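# Place the pail upright inside the drip tray

## Task

Put the pail in the drip tray standing upright, its entire bottom resting on the tray floor. Bring it down until it is no more than about a finger's width above that floor before opening the gripper. At the end the gripper must not be touching the pail or holding the tray, and the result must hold up without the robot supporting it.

## Robot and tools

Robot: a two-armed wheeled robot at a table. Only the right arm and its gripper are controlled; the base, torso, head and left arm never move. The robot sits at the table's -x edge facing roughly +x (within 12 degrees), so its right is toward -y.

Frame: everything is in the scene frame. z = 0 is the table top with +z up; +x runs across the table away from the robot. The origin lies level with the table top but off it; the table edge nearest the robot is at x = 0.12 m. The right shoulder sits 0.46 to 0.57 m above the table and within 0.07 m of the origin seen from above; the point between the finger pads can be at most 0.77 m from the shoulder. The reported hand position may be slightly wrong, more so when the arm is stretched.

Gripper: fingers extend along the gripper's own -z axis and close along its x axis. end_effector_position is the point between the pads, roughly 3 cm back from the fingertips. Opening is a number from -1 (closed) to +1 (fully open); full travel takes at least about 0.5 s. grip_measured reports the actual finger opening on that scale, with a fixed error up to 0.020. To hold something, command an opening below grip_measured: about 0.09 lower is a firm grip, a smaller gap is lighter. Closing fast squeezes harder.

A row is 8 numbers: x, y, z (absolute position in metres, scene frame), qw, qx, qy, qz (absolute orientation quaternion, w first, scene frame), then opening. Each row is a full pose target, not an offset. Repeat the wanted quaternion in every row rather than copying a drifted one from the last result.

Tools:
- execute_actions {"actions": [...], "pictures": bool}. The list holds at most one item. Empty list: just read the state. {"rows": [[8 numbers], ...], "steps": n}: up to 15 rows, n up to 15 (default 15), each step 1/30 s; one row per step, last row repeated if rows run out. {"steps": n} alone: a wait of up to 300 steps counted from the previous result. A call is refused (nothing sent) if a target lies more than 0.6 m from the last reported position along any gripper axis.
- move {"target": [8 numbers], "speed": m/s}: straight-line path from the current pose to one absolute pose, speed 0.002 to 0.5 (default 0.25), rotation capped at twice that in rad/s. Path time is 0.5 to 10 s; longer paths stop short. It does not avoid obstacles; the hand may lag, deviate or overshoot the speed, especially near full reach. The opening is applied at the start. Result adds a move: line: done means settled near the target; off_target, moving, held or fault indicate otherwise; limits=paced means the sent pose was clipped, limits=held means some steps were blocked (motion may then jump faster). The distance from target is also given.
- wait {"seconds": 0 to 10}: lets time pass with no new command.
- zoom_image {"camera": "cam_held_wrist" or "cam_wrist", "region": [x0, y0, x1, y1]}: pixel box of the latest 504x504 image, origin top-left, at most 504 by 504.
- finished_scene {"scene": current scene number}: ends the scene irreversibly and reports success; the goal must hold afterward.

Control behaviour: each step the commanded pose is clipped to within 70 mm and 16 degrees of the measured pose, then damped inverse kinematics drives the joints, favouring position over orientation. After an action's final step the arm only continues to the last clipped pose, so check the reported pose and send the remainder. A "Hand target" line shows the pose the controller currently drives toward. "pose unreachable" means the clearance check altered or blocked the command; HELD marks steps where that happened. The elbow cannot fully straighten. Joint limits (rad): shoulder pitch -2.356..2.356, shoulder roll -3.142..0.000, shoulder yaw -2.094..2.094, elbow -2.618..0.010, forearm roll -3.142..3.142, wrist pitch -1.571..1.920, hand roll -2.705..2.705. The simulation keeps running while replies are being written; fingers in motion keep moving.

Cameras: cam_held_wrist then cam_wrist, both 504x504, included with each result unless pictures is false.

Cautions: a joint torque reaching its load limit (shoulder joints 63.7, elbow 32.7, forearm roll, wrist pitch and hand roll 22.7 N m, carried weight included) halts the arm for 10 s and drops the rest of the call. Holding a load heats motors; a MOTOR HOT warning appears from 65 °C and at 80 °C the brakes engage until cooled (OVER-TEMPERATURE FAULT). Contacts hit harder at higher speed and press harder the further the target lies beyond the contact; a blocked arm keeps pushing until given a new command. Avoid dropping, slamming or knocking anything, and never push or drop items off the table. Lower the pail gently, release only when it is almost on the tray floor, then lift clear without touching it or clutching the tray.

Each tool is called after "Emit:" as name([rows], argument=value, ...), one row to a line, values as JSON.

## Session

Emit:
execute_actions(actions=[])

Scene clock: 0.00 s of 4800.00 s.
end_effector_position=(+0.3143, -0.0709, +0.3552) grip_measured=+0.99 end_effector_quat_wxyz=(-0.144, -0.105, -0.330, +0.927)
Joint positions: [-0.362 -1.692 -0.243 -1.781  0.835 -1.326  0.052  0.05   0.05 ]
Motor temperatures (°C, as the motors report them): [26 31 28 31 32 37 34]
Hand target: +0.314, -0.071, +0.355; -0.144, -0.105, -0.330, +0.927

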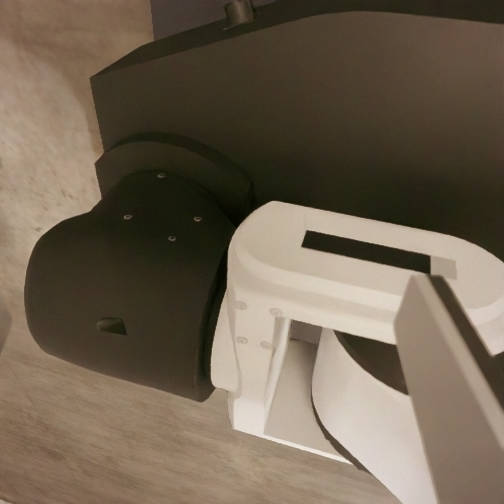

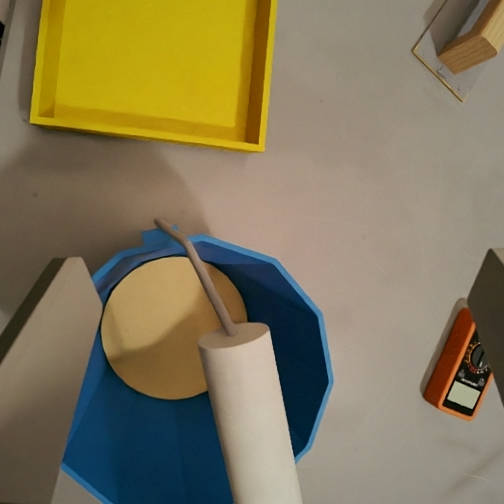

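Emit:
move(target=[0.3143, -0.0709, 0.45, -0.144, -0.105, -0.330, 0.927, 1.0], speed=0.15)

Scene clock: 18.67 s of 4800.00 s.
end_effector_position=(+0.3137, -0.0709, +0.4498) grip_measured=+0.99 end_effector_quat_wxyz=(-0.144, -0.105, -0.329, +0.927)
Joint positions: [-0.442 -1.841 -0.356 -1.664  0.683 -1.485 -0.03   0.05   0.05 ]
Motor temperatures (°C, as the motors report them): [26 31 28 31 32 37 34]
Hand target: +0.314, -0.071, +0.450; -0.144, -0.105, -0.329, +0.927
Off the commanded pose: 0.001 m, 0 deg.
After step 90, 14.77 s passed at rest.
move: done

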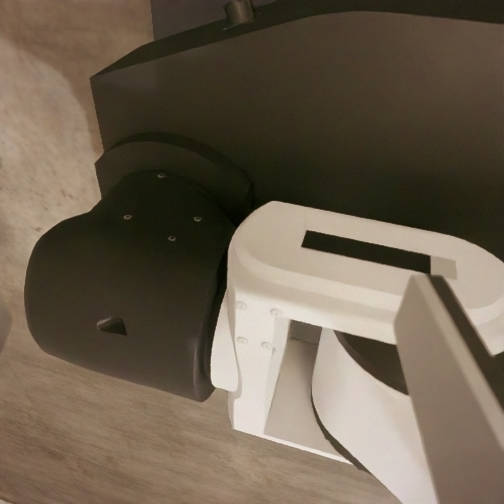

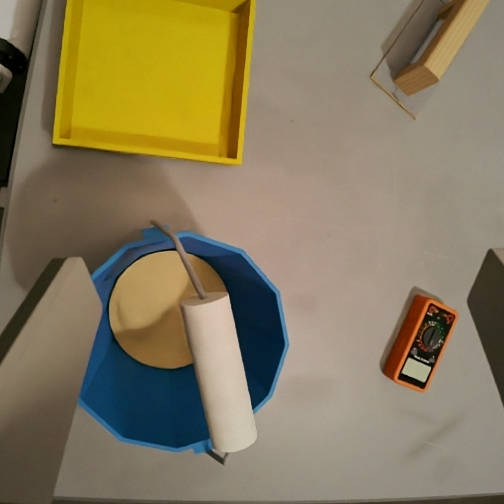

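Emit:
move(target=[0.3143, 0.05, 0.45, -0.144, -0.105, -0.330, 0.927, 1.0], speed=0.15)

Scene clock: 51.80 s of 4800.00 s.
end_effector_position=(+0.3135, +0.0494, +0.4489) grip_measured=+0.99 end_effector_quat_wxyz=(-0.142, -0.105, -0.330, +0.927)
Joint positions: [-0.281 -2.204 -0.371 -1.936  0.391 -1.019 -0.057  0.05   0.05 ]
Motor temperatures (°C, as the motors report them): [26 31 28 31 32 37 34]
Hand target: +0.314, +0.049, +0.449; -0.142, -0.104, -0.330, +0.927
Off the commanded pose: 0.001 m, 0 deg.
After step 90, 29.07 s passed at rest.
move: done

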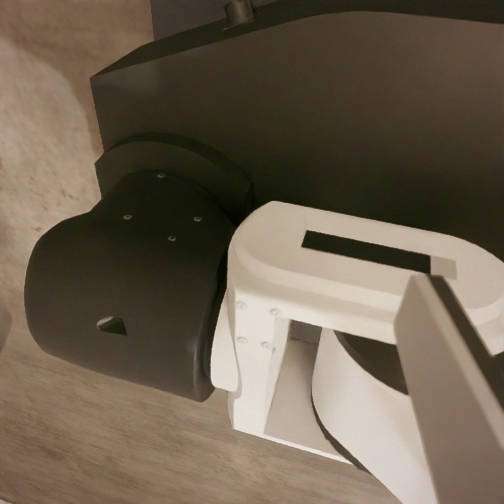

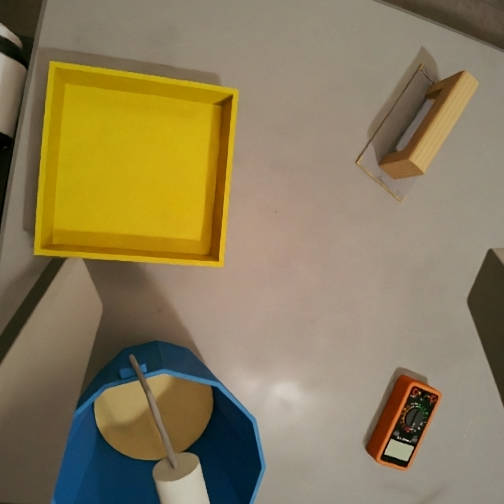

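Emit:
move(target=[0.338, -0.135, 0.39, -0.191, 0, 0, 0.982, 1.0], speed=0.2)

Scene clock: 90.67 s of 4800.00 s.
end_effector_position=(+0.3393, -0.1349, +0.3915) grip_measured=+0.99 end_effector_quat_wxyz=(-0.189, -0.002, -0.000, +0.982)
Joint positions: [-0.14  -2.441 -0.215 -1.656  0.786 -1.283  0.139  0.05   0.05 ]
Motor temperatures (°C, as the motors report them): [26 31 28 31 32 37 34]
Hand target: +0.339, -0.135, +0.391; -0.189, -0.002, -0.000, +0.982
Off the commanded pose: 0.002 m, 0 deg.
After step 90, 33.80 s passed at rest.
move: done

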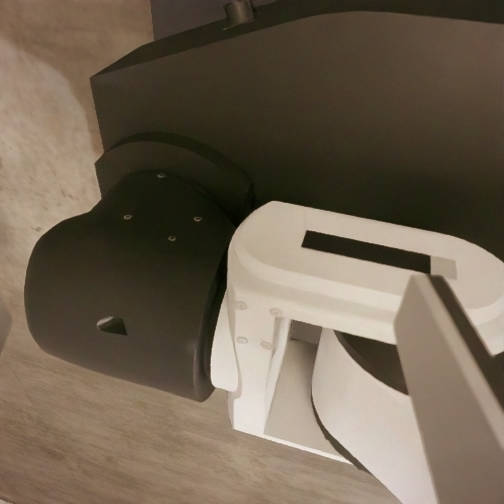

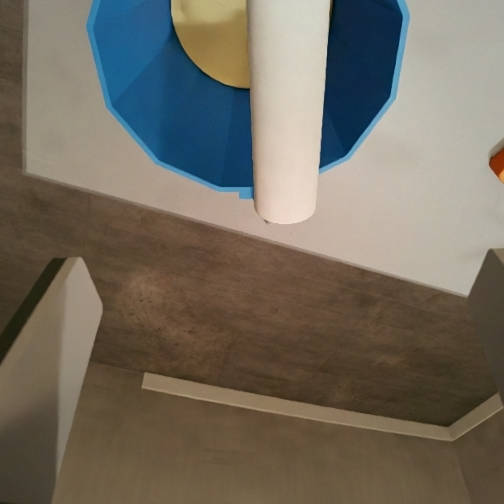

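Emit:
move(target=[0.339, -0.135, 0.33, -0.191, 0, 0, 0.982, 1.0], speed=0.1)

Scene clock: 95.97 s of 4800.00 s.
end_effector_position=(+0.3393, -0.1351, +0.3300) grip_measured=+0.99 end_effector_quat_wxyz=(-0.191, +0.000, -0.000, +0.982)
Joint positions: [ 0.004 -2.437 -0.215 -1.741  0.831 -1.094  0.113  0.05   0.05 ]
Motor temperatures (°C, as the motors report them): [26 31 28 32 32 37 34]
Hand target: +0.339, -0.135, +0.330; -0.191, +0.000, -0.000, +0.982
Off the commanded pose: 0.000 m, 0 deg.
After step 90, 1.43 s passed at rest.
move: done

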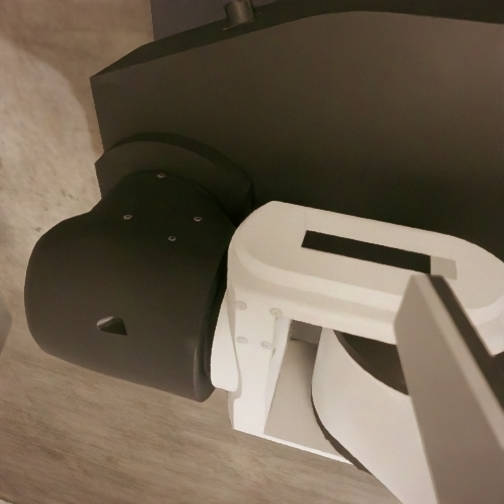

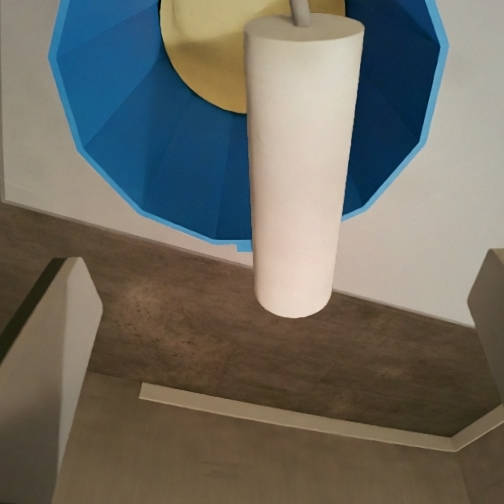

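Emit:
move(target=[0.343, -0.133, 0.256, -0.191, 0, 0, 0.982, 0.6], speed=0.08)

Scene clock: 128.97 s of 4800.00 s.
end_effector_position=(+0.3434, -0.1328, +0.2559) grip_measured=+0.60 end_effector_quat_wxyz=(-0.191, +0.000, -0.000, +0.982)
Joint positions: [ 0.266 -2.493 -0.271 -1.764  0.849 -0.856  0.1    0.04   0.04 ]
Motor temperatures (°C, as the motors report them): [26 31 28 32 32 37 34]
Hand target: +0.343, -0.133, +0.256; -0.191, +0.000, -0.000, +0.982
Off the commanded pose: 0.000 m, 0 deg.
After step 90, 28.83 s passed at rest.
move: done

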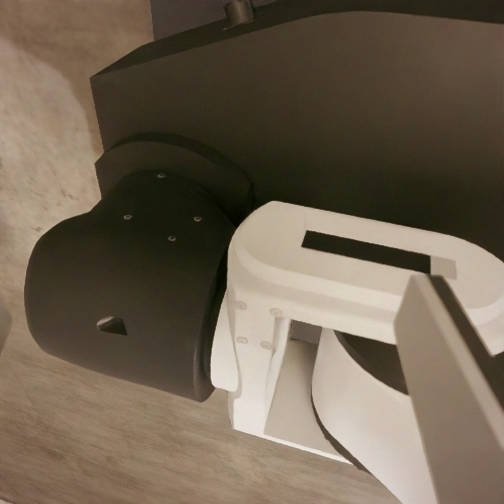

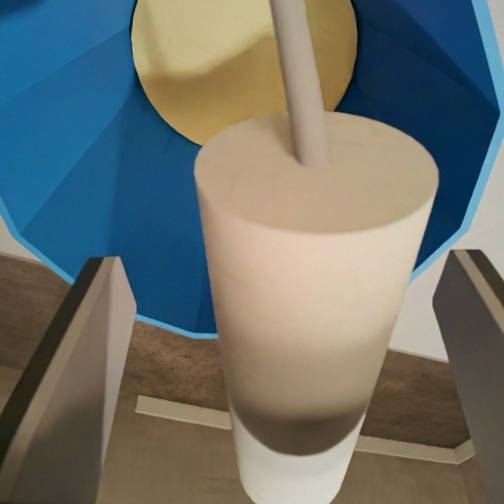

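Emit:
move(target=[0.346, -0.132, 0.252, -0.191, 0, 0, 0.982, -0.2], speed=0.03)

Emit:
move(target=[0.346, -0.132, 0.252, -0.191, 0, 0, 0.982, -0.4], speed=0.03)

Scene clock: 135.13 s of 4800.00 s.
end_effector_position=(+0.3460, -0.1320, +0.2521) grip_measured=-0.20 end_effector_quat_wxyz=(-0.191, -0.000, -0.000, +0.982)
Joint positions: [ 0.291 -2.503 -0.283 -1.753  0.842 -0.846  0.102  0.02   0.02 ]
Motor temperatures (°C, as the motors report them): [26 31 28 32 32 37 34]
Hand target: +0.346, -0.132, +0.252; -0.191, +0.000, -0.000, +0.982
Off the commanded pose: 0.000 m, 0 deg.
After step 90, 2.47 s passed at rest.
move: done

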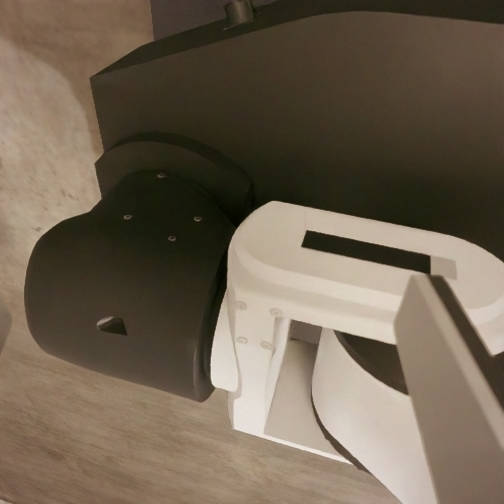

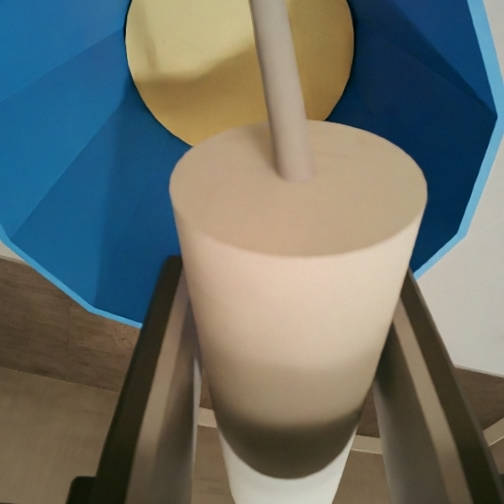

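Scene clock: 135.83 s of 4800.00 s.
end_effector_position=(+0.3460, -0.1320, +0.2521) grip_measured=-0.35 end_effector_quat_wxyz=(-0.191, -0.000, -0.000, +0.982)
Joint positions: [ 0.291 -2.503 -0.283 -1.753  0.842 -0.846  0.102  0.016  0.016]
Motor temperatures (°C, as the motors report them): [26 31 28 32 32 37 34]
Hand target: +0.346, -0.132, +0.252; -0.191, -0.000, +0.000, +0.982
Off the commanded pose: 0.000 m, 0 deg.
move: done

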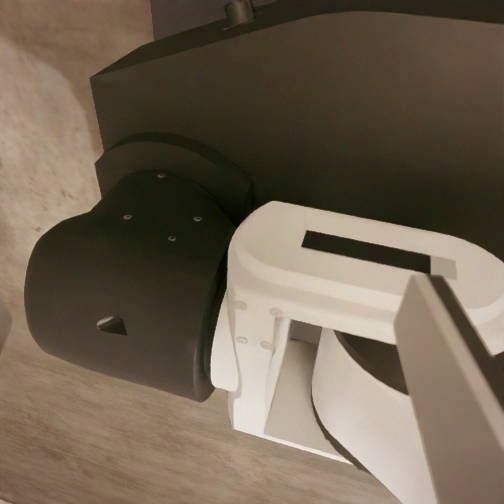

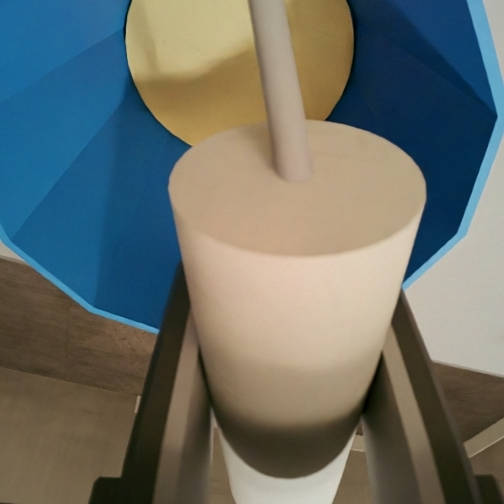

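Emit:
move(target=[0.346, -0.132, 0.252, -0.191, 0, 0, 0.982, -0.47], speed=0.03)

Emit:
move(target=[0.340, -0.1345, 0.272, -0.191, 0, 0, 0.982, -0.47], speed=0.02)

Scene clock: 141.30 s of 4800.00 s.
end_effector_position=(+0.3460, -0.1320, +0.2521) grip_measured=-0.36 end_effector_quat_wxyz=(-0.191, -0.000, -0.000, +0.982)
Joint positions: [ 0.291 -2.503 -0.283 -1.753  0.842 -0.846  0.102  0.016  0.016]
Motor temperatures (°C, as the motors report them): [26 31 28 32 32 37 34]
Hand target: +0.346, -0.132, +0.252; -0.191, -0.000, +0.000, +0.982
Off the commanded pose: 0.000 m, 0 deg.
After step 90, 1.77 s passed at rest.
move: done

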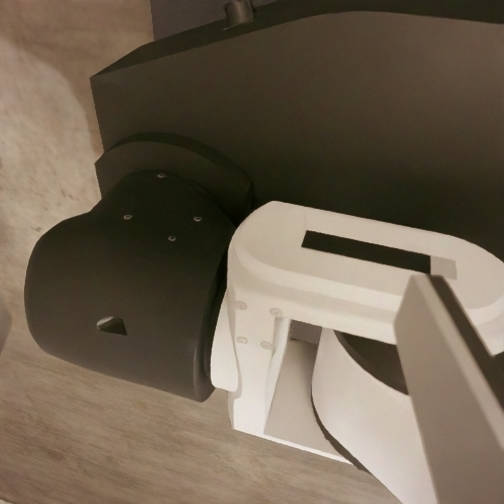

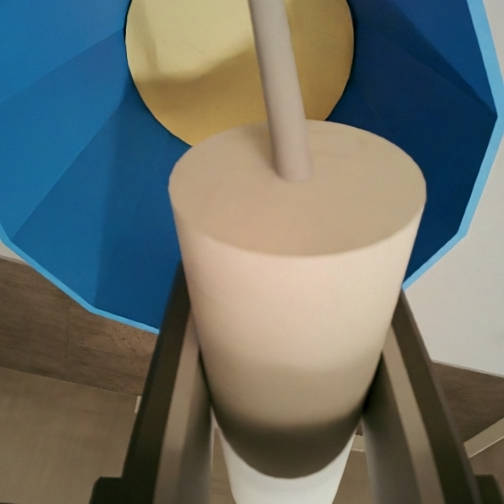

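Scene clock: 142.57 s of 4800.00 s.
end_effector_position=(+0.3398, -0.1347, +0.2719) grip_measured=-0.36 end_effector_quat_wxyz=(-0.191, +0.000, +0.000, +0.982)
Joint positions: [ 0.192 -2.47  -0.243 -1.777  0.855 -0.905  0.097  0.016  0.016]
Motor temperatures (°C, as the motors report them): [26 31 28 32 32 37 34]
Hand target: +0.340, -0.135, +0.272; -0.191, -0.000, +0.000, +0.982
Off the commanded pose: 0.000 m, 0 deg.
move: done

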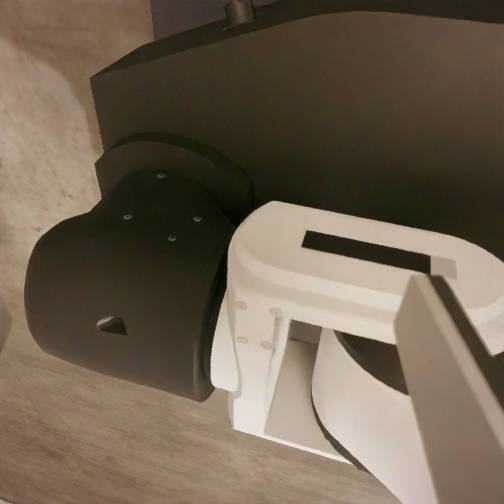

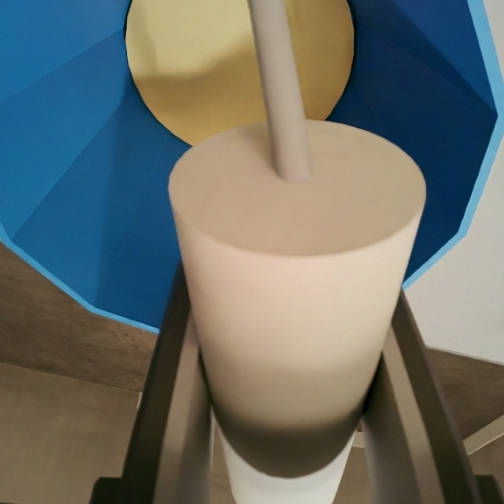

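Emit:
move(target=[0.335, -0.125, 0.325, -0.191, 0, 0, 0.982, -0.47], speed=0.07)

Emit:
move(target=[0.284, 0.142, 0.325, -0.191, 0, 0, 0.982, -0.47], speed=0.1)

Scene clock: 155.10 s of 4800.00 s.
end_effector_position=(+0.3345, -0.1253, +0.3249) grip_measured=-0.36 end_effector_quat_wxyz=(-0.191, +0.000, +0.000, +0.982)
Joint positions: [-0.006 -2.45  -0.207 -1.789  0.836 -1.062  0.075  0.016  0.016]
Motor temperatures (°C, as the motors report them): [27 31 28 32 32 37 34]
Hand target: +0.335, -0.125, +0.325; -0.191, -0.000, +0.000, +0.982
Off the commanded pose: 0.001 m, 0 deg.
After step 90, 8.50 s passed at rest.
move: done

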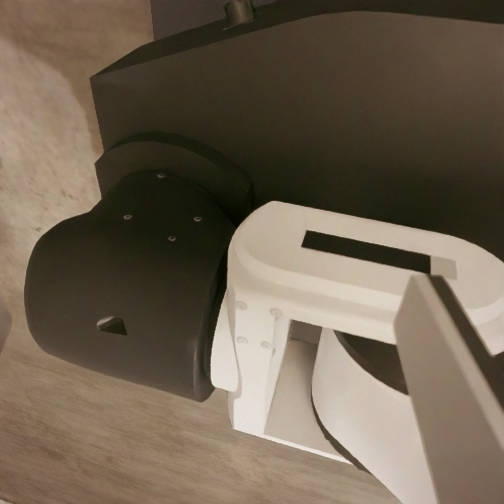

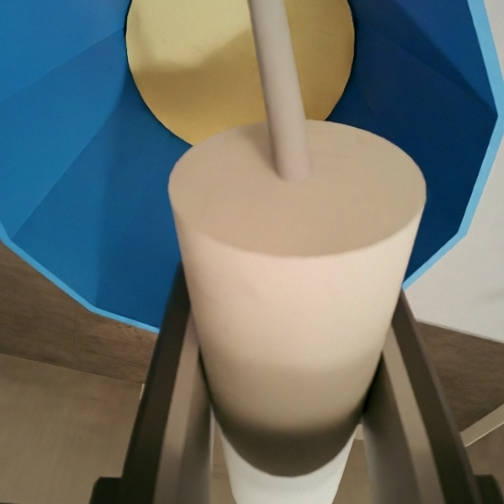

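Scene clock: 158.07 s of 4800.00 s.
end_effector_position=(+0.2831, +0.1392, +0.3233) grip_measured=-0.36 end_effector_quat_wxyz=(-0.189, -0.000, +0.003, +0.982)
Joint positions: [ 0.04  -3.057 -0.663 -2.006  0.539 -0.813 -0.523  0.016  0.016]
Motor temperatures (°C, as the motors report them): [27 31 28 32 32 37 34]
Hand target: +0.283, +0.139, +0.323; -0.189, -0.000, +0.003, +0.982
Off the commanded pose: 0.003 m, 0 deg.
move: done

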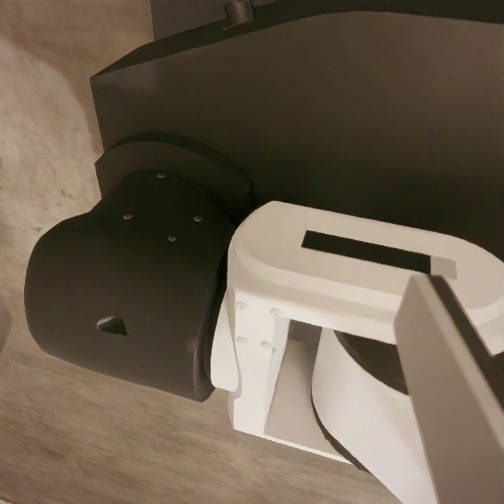

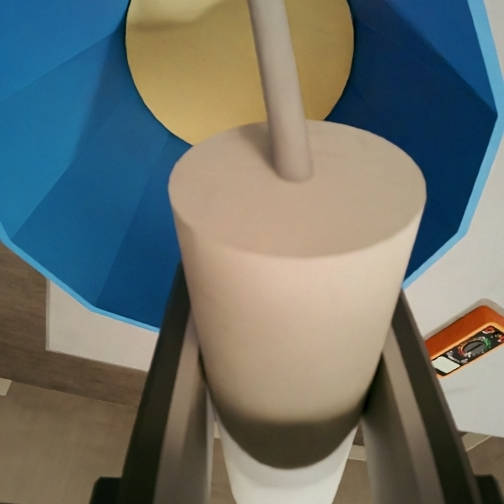

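Emit:
move(target=[0.284, 0.142, 0.285, -0.191, 0, 0, 0.982, -0.47], speed=0.03)

Scene clock: 163.23 s of 4800.00 s.
end_effector_position=(+0.2842, +0.1418, +0.2851) grip_measured=-0.36 end_effector_quat_wxyz=(-0.191, -0.000, +0.000, +0.982)
Joint positions: [ 0.122 -3.119 -0.645 -2.024  0.574 -0.686 -0.546  0.016  0.016]
Motor temperatures (°C, as the motors report them): [27 31 28 32 32 37 34]
Hand target: +0.284, +0.142, +0.285; -0.191, -0.000, +0.000, +0.982
Off the commanded pose: 0.000 m, 0 deg.
After step 90, 0.67 s passed at rest.
move: done

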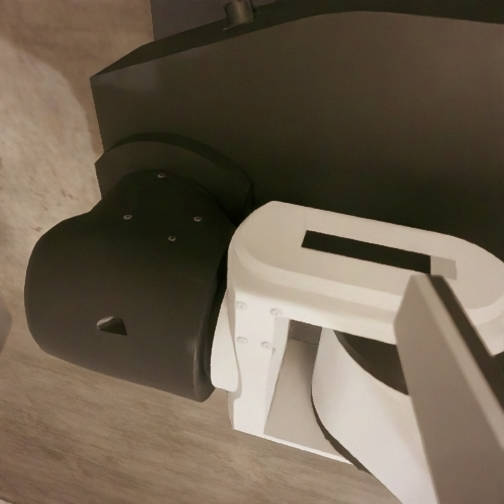

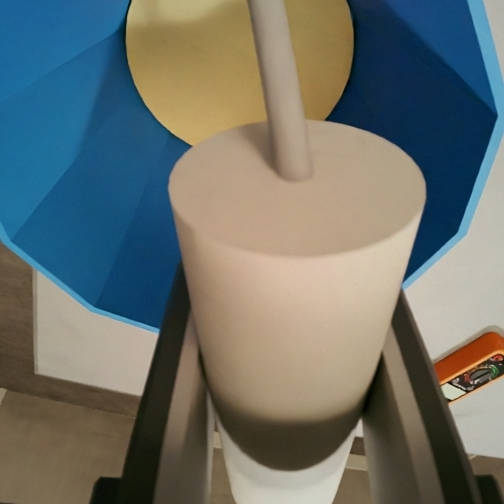

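Emit:
move(target=[0.284, 0.142, 0.266, -0.191, 0, 0, 0.982, -0.47], speed=0.015)

Scene clock: 169.27 s of 4800.00 s.
end_effector_position=(+0.2842, +0.1418, +0.2661) grip_measured=-0.36 end_effector_quat_wxyz=(-0.191, -0.000, +0.000, +0.982)
Joint positions: [ 0.165 -3.15  -0.636 -2.03   0.601 -0.627 -0.567  0.016  0.016]
Motor temperatures (°C, as the motors report them): [27 31 28 32 32 37 34]
Hand target: +0.284, +0.142, +0.266; -0.191, -0.000, +0.000, +0.982
Off the commanded pose: 0.000 m, 0 deg.
joint sent to its limit — the command would take joint 2 (shoulder roll) past its lower limit, so that joint was sent only as far as its limit.
After step 90, 1.53 s passed at rest.
move: done

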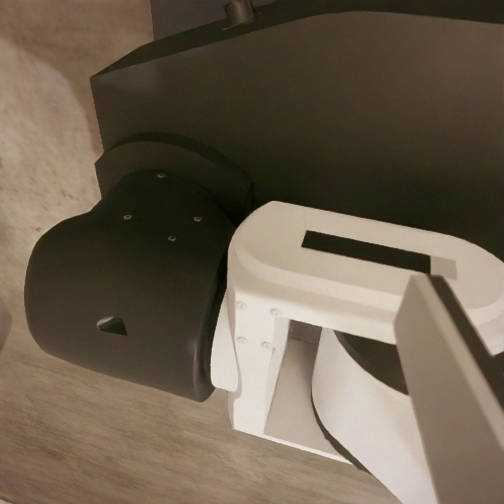

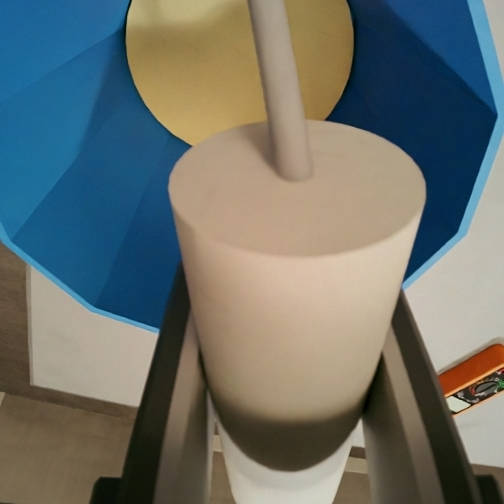

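Emit:
move(target=[0.284, 0.142, 0.259, -0.191, 0, 0, 0.982, -0.47], speed=0.008)

Scene clock: 173.53 s of 4800.00 s.
end_effector_position=(+0.2841, +0.1419, +0.2590) grip_measured=-0.36 end_effector_quat_wxyz=(-0.191, +0.000, +0.000, +0.982)
Joint positions: [ 0.191 -3.15  -0.647 -2.03   0.639 -0.615 -0.599  0.016  0.016]
Motor temperatures (°C, as the motors report them): [27 31 28 32 32 37 34]
Hand target: +0.284, +0.142, +0.259; -0.191, +0.000, +0.000, +0.982
Off the commanded pose: 0.000 m, 0 deg.
joint sent to its limit — the command would take joint 2 (shoulder roll) past its lower limit, so that joint was sent only as far as its limit.
After step 90, 0.17 s passed at rest.
move: done

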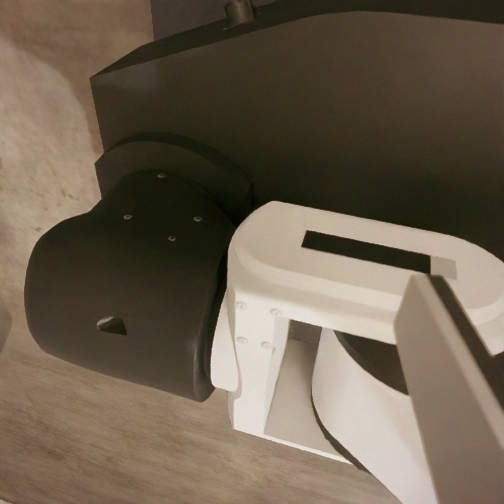

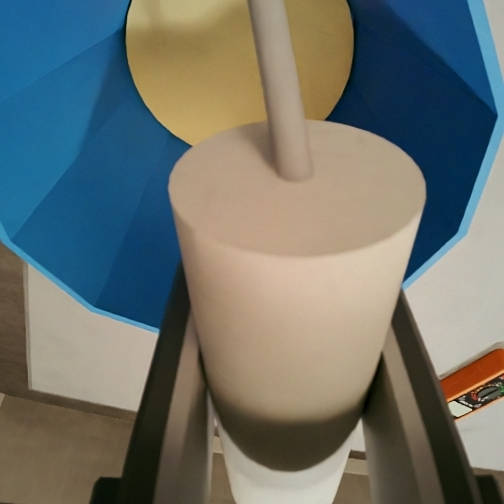

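Emit:
move(target=[0.284, 0.142, 0.254, -0.191, 0, 0, 0.982, -0.47], speed=0.006)

Scene clock: 177.00 s of 4800.00 s.
end_effector_position=(+0.2842, +0.1421, +0.2543) grip_measured=-0.36 end_effector_quat_wxyz=(-0.191, -0.000, -0.000, +0.982)
Joint positions: [ 0.209 -3.15  -0.654 -2.03   0.666 -0.607 -0.621  0.016  0.016]
Motor temperatures (°C, as the motors report them): [27 31 28 32 32 37 34]
Hand target: +0.284, +0.142, +0.254; -0.191, +0.000, +0.000, +0.982
Off the commanded pose: 0.000 m, 0 deg.
joint sent to its limit — the command would take joint 2 (shoulder roll) past its lower limit, so that joint was sent only as far as its limit.
move: done

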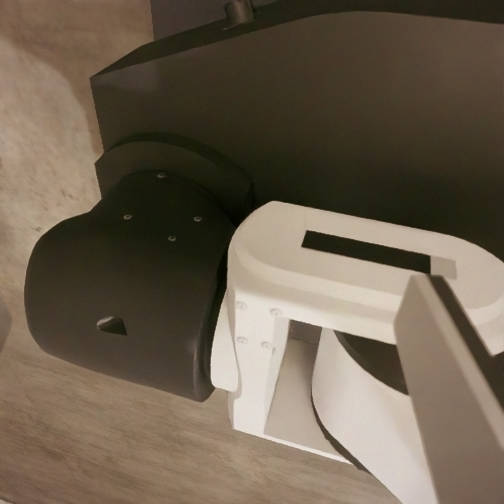

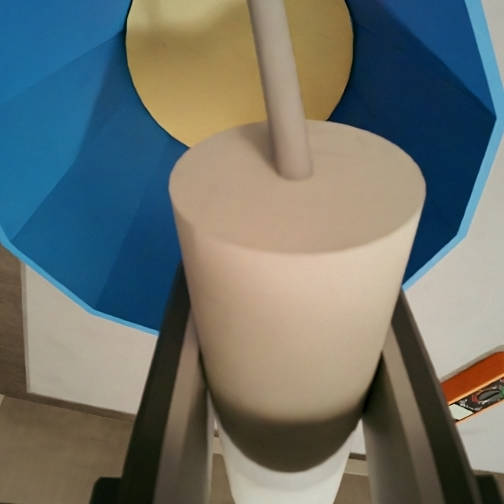

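Emit:
move(target=[0.284, 0.142, 0.2545, -0.191, 0, 0, 0.982, 0.3], speed=0.01)

Emit:
move(target=[0.29, 0.12, 0.36, -0.191, 0, 0, 0.982, 0.3], speed=0.12)

Scene clock: 181.93 s of 4800.00 s.
end_effector_position=(+0.2841, +0.1421, +0.2545) grip_measured=+0.30 end_effector_quat_wxyz=(-0.191, -0.000, +0.000, +0.982)
Joint positions: [ 0.208 -3.15  -0.654 -2.03   0.665 -0.608 -0.621  0.032  0.032]
Motor temperatures (°C, as the motors report them): [27 31 28 32 32 37 34]
Hand target: +0.284, +0.142, +0.254; -0.191, +0.000, +0.000, +0.982
Off the commanded pose: 0.000 m, 0 deg.
After step 90, 1.23 s passed at rest.
move: done

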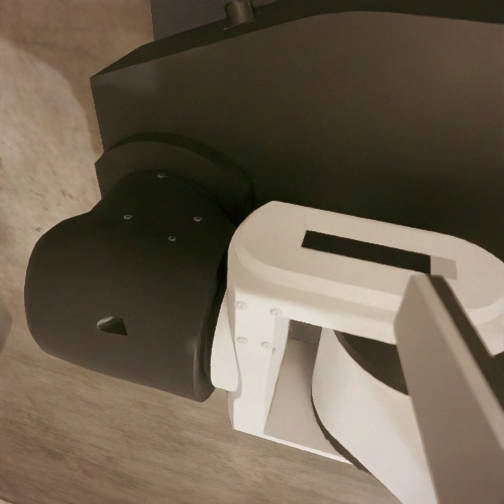

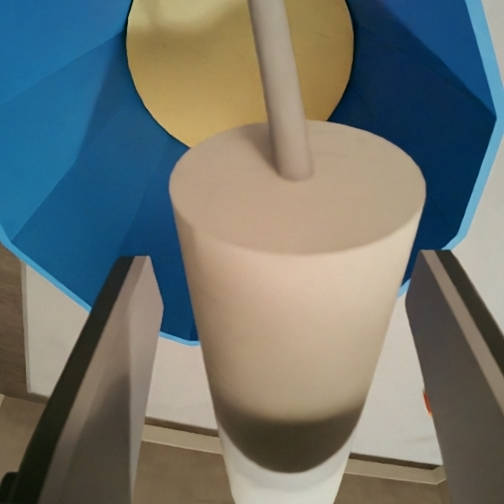

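Scene clock: 183.10 s of 4800.00 s.
end_effector_position=(+0.2893, +0.1209, +0.3597) grip_measured=+0.30 end_effector_quat_wxyz=(-0.191, +0.001, -0.001, +0.982)
Joint positions: [ 0.003 -2.932 -0.687 -1.968  0.572 -0.965 -0.494  0.032  0.032]
Motor temperatures (°C, as the motors report them): [27 31 28 32 32 37 34]
Hand target: +0.289, +0.121, +0.360; -0.191, +0.001, -0.001, +0.982
Off the commanded pose: 0.001 m, 0 deg.
move: done

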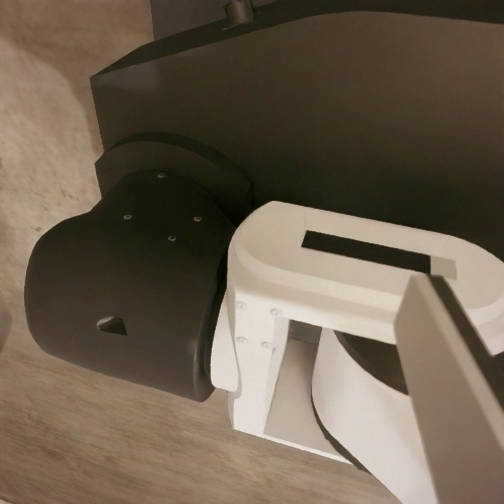

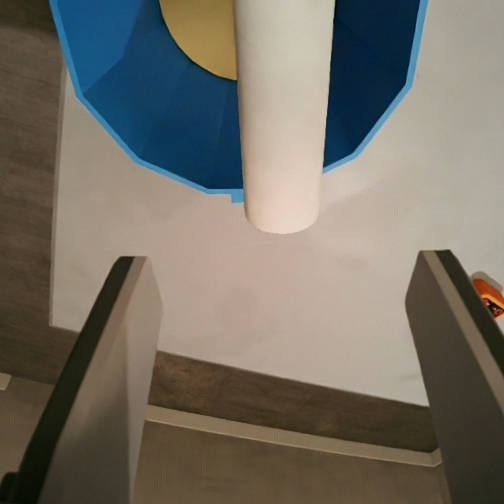

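Emit:
move(target=[0.33, -0.03, 0.44, -0.144, -0.105, -0.330, 0.927, 0.3], speed=0.25)

Scene clock: 187.77 s of 4800.00 s.
end_effector_position=(+0.3303, -0.0264, +0.4413) grip_measured=+0.30 end_effector_quat_wxyz=(-0.148, -0.102, -0.334, +0.925)
Joint positions: [-0.095 -2.044 -0.529 -1.717  0.5   -1.263  0.058  0.032  0.032]
Motor temperatures (°C, as the motors report them): [27 31 28 32 32 37 34]
Hand target: +0.330, -0.026, +0.441; -0.147, -0.102, -0.334, +0.926
Off the commanded pose: 0.004 m, 1 deg.
move: off_target

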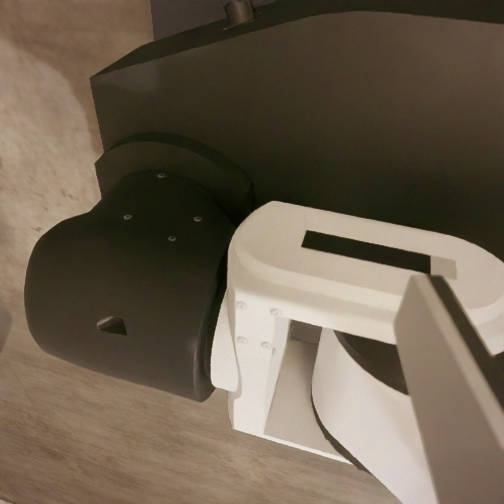

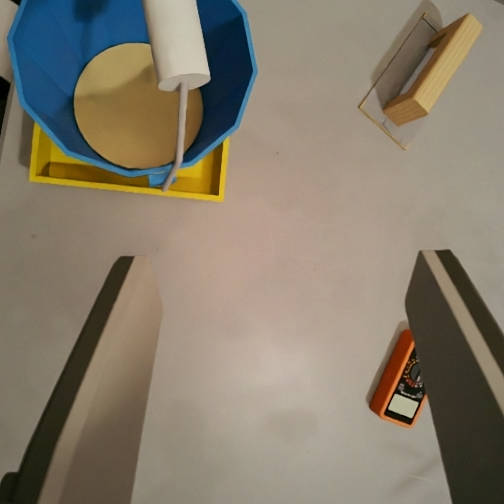

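The pail is seated inside the tray, and the gripper is clear of it.

Emit:
finished_scene(scene=1)

The scene is finished: the task was done.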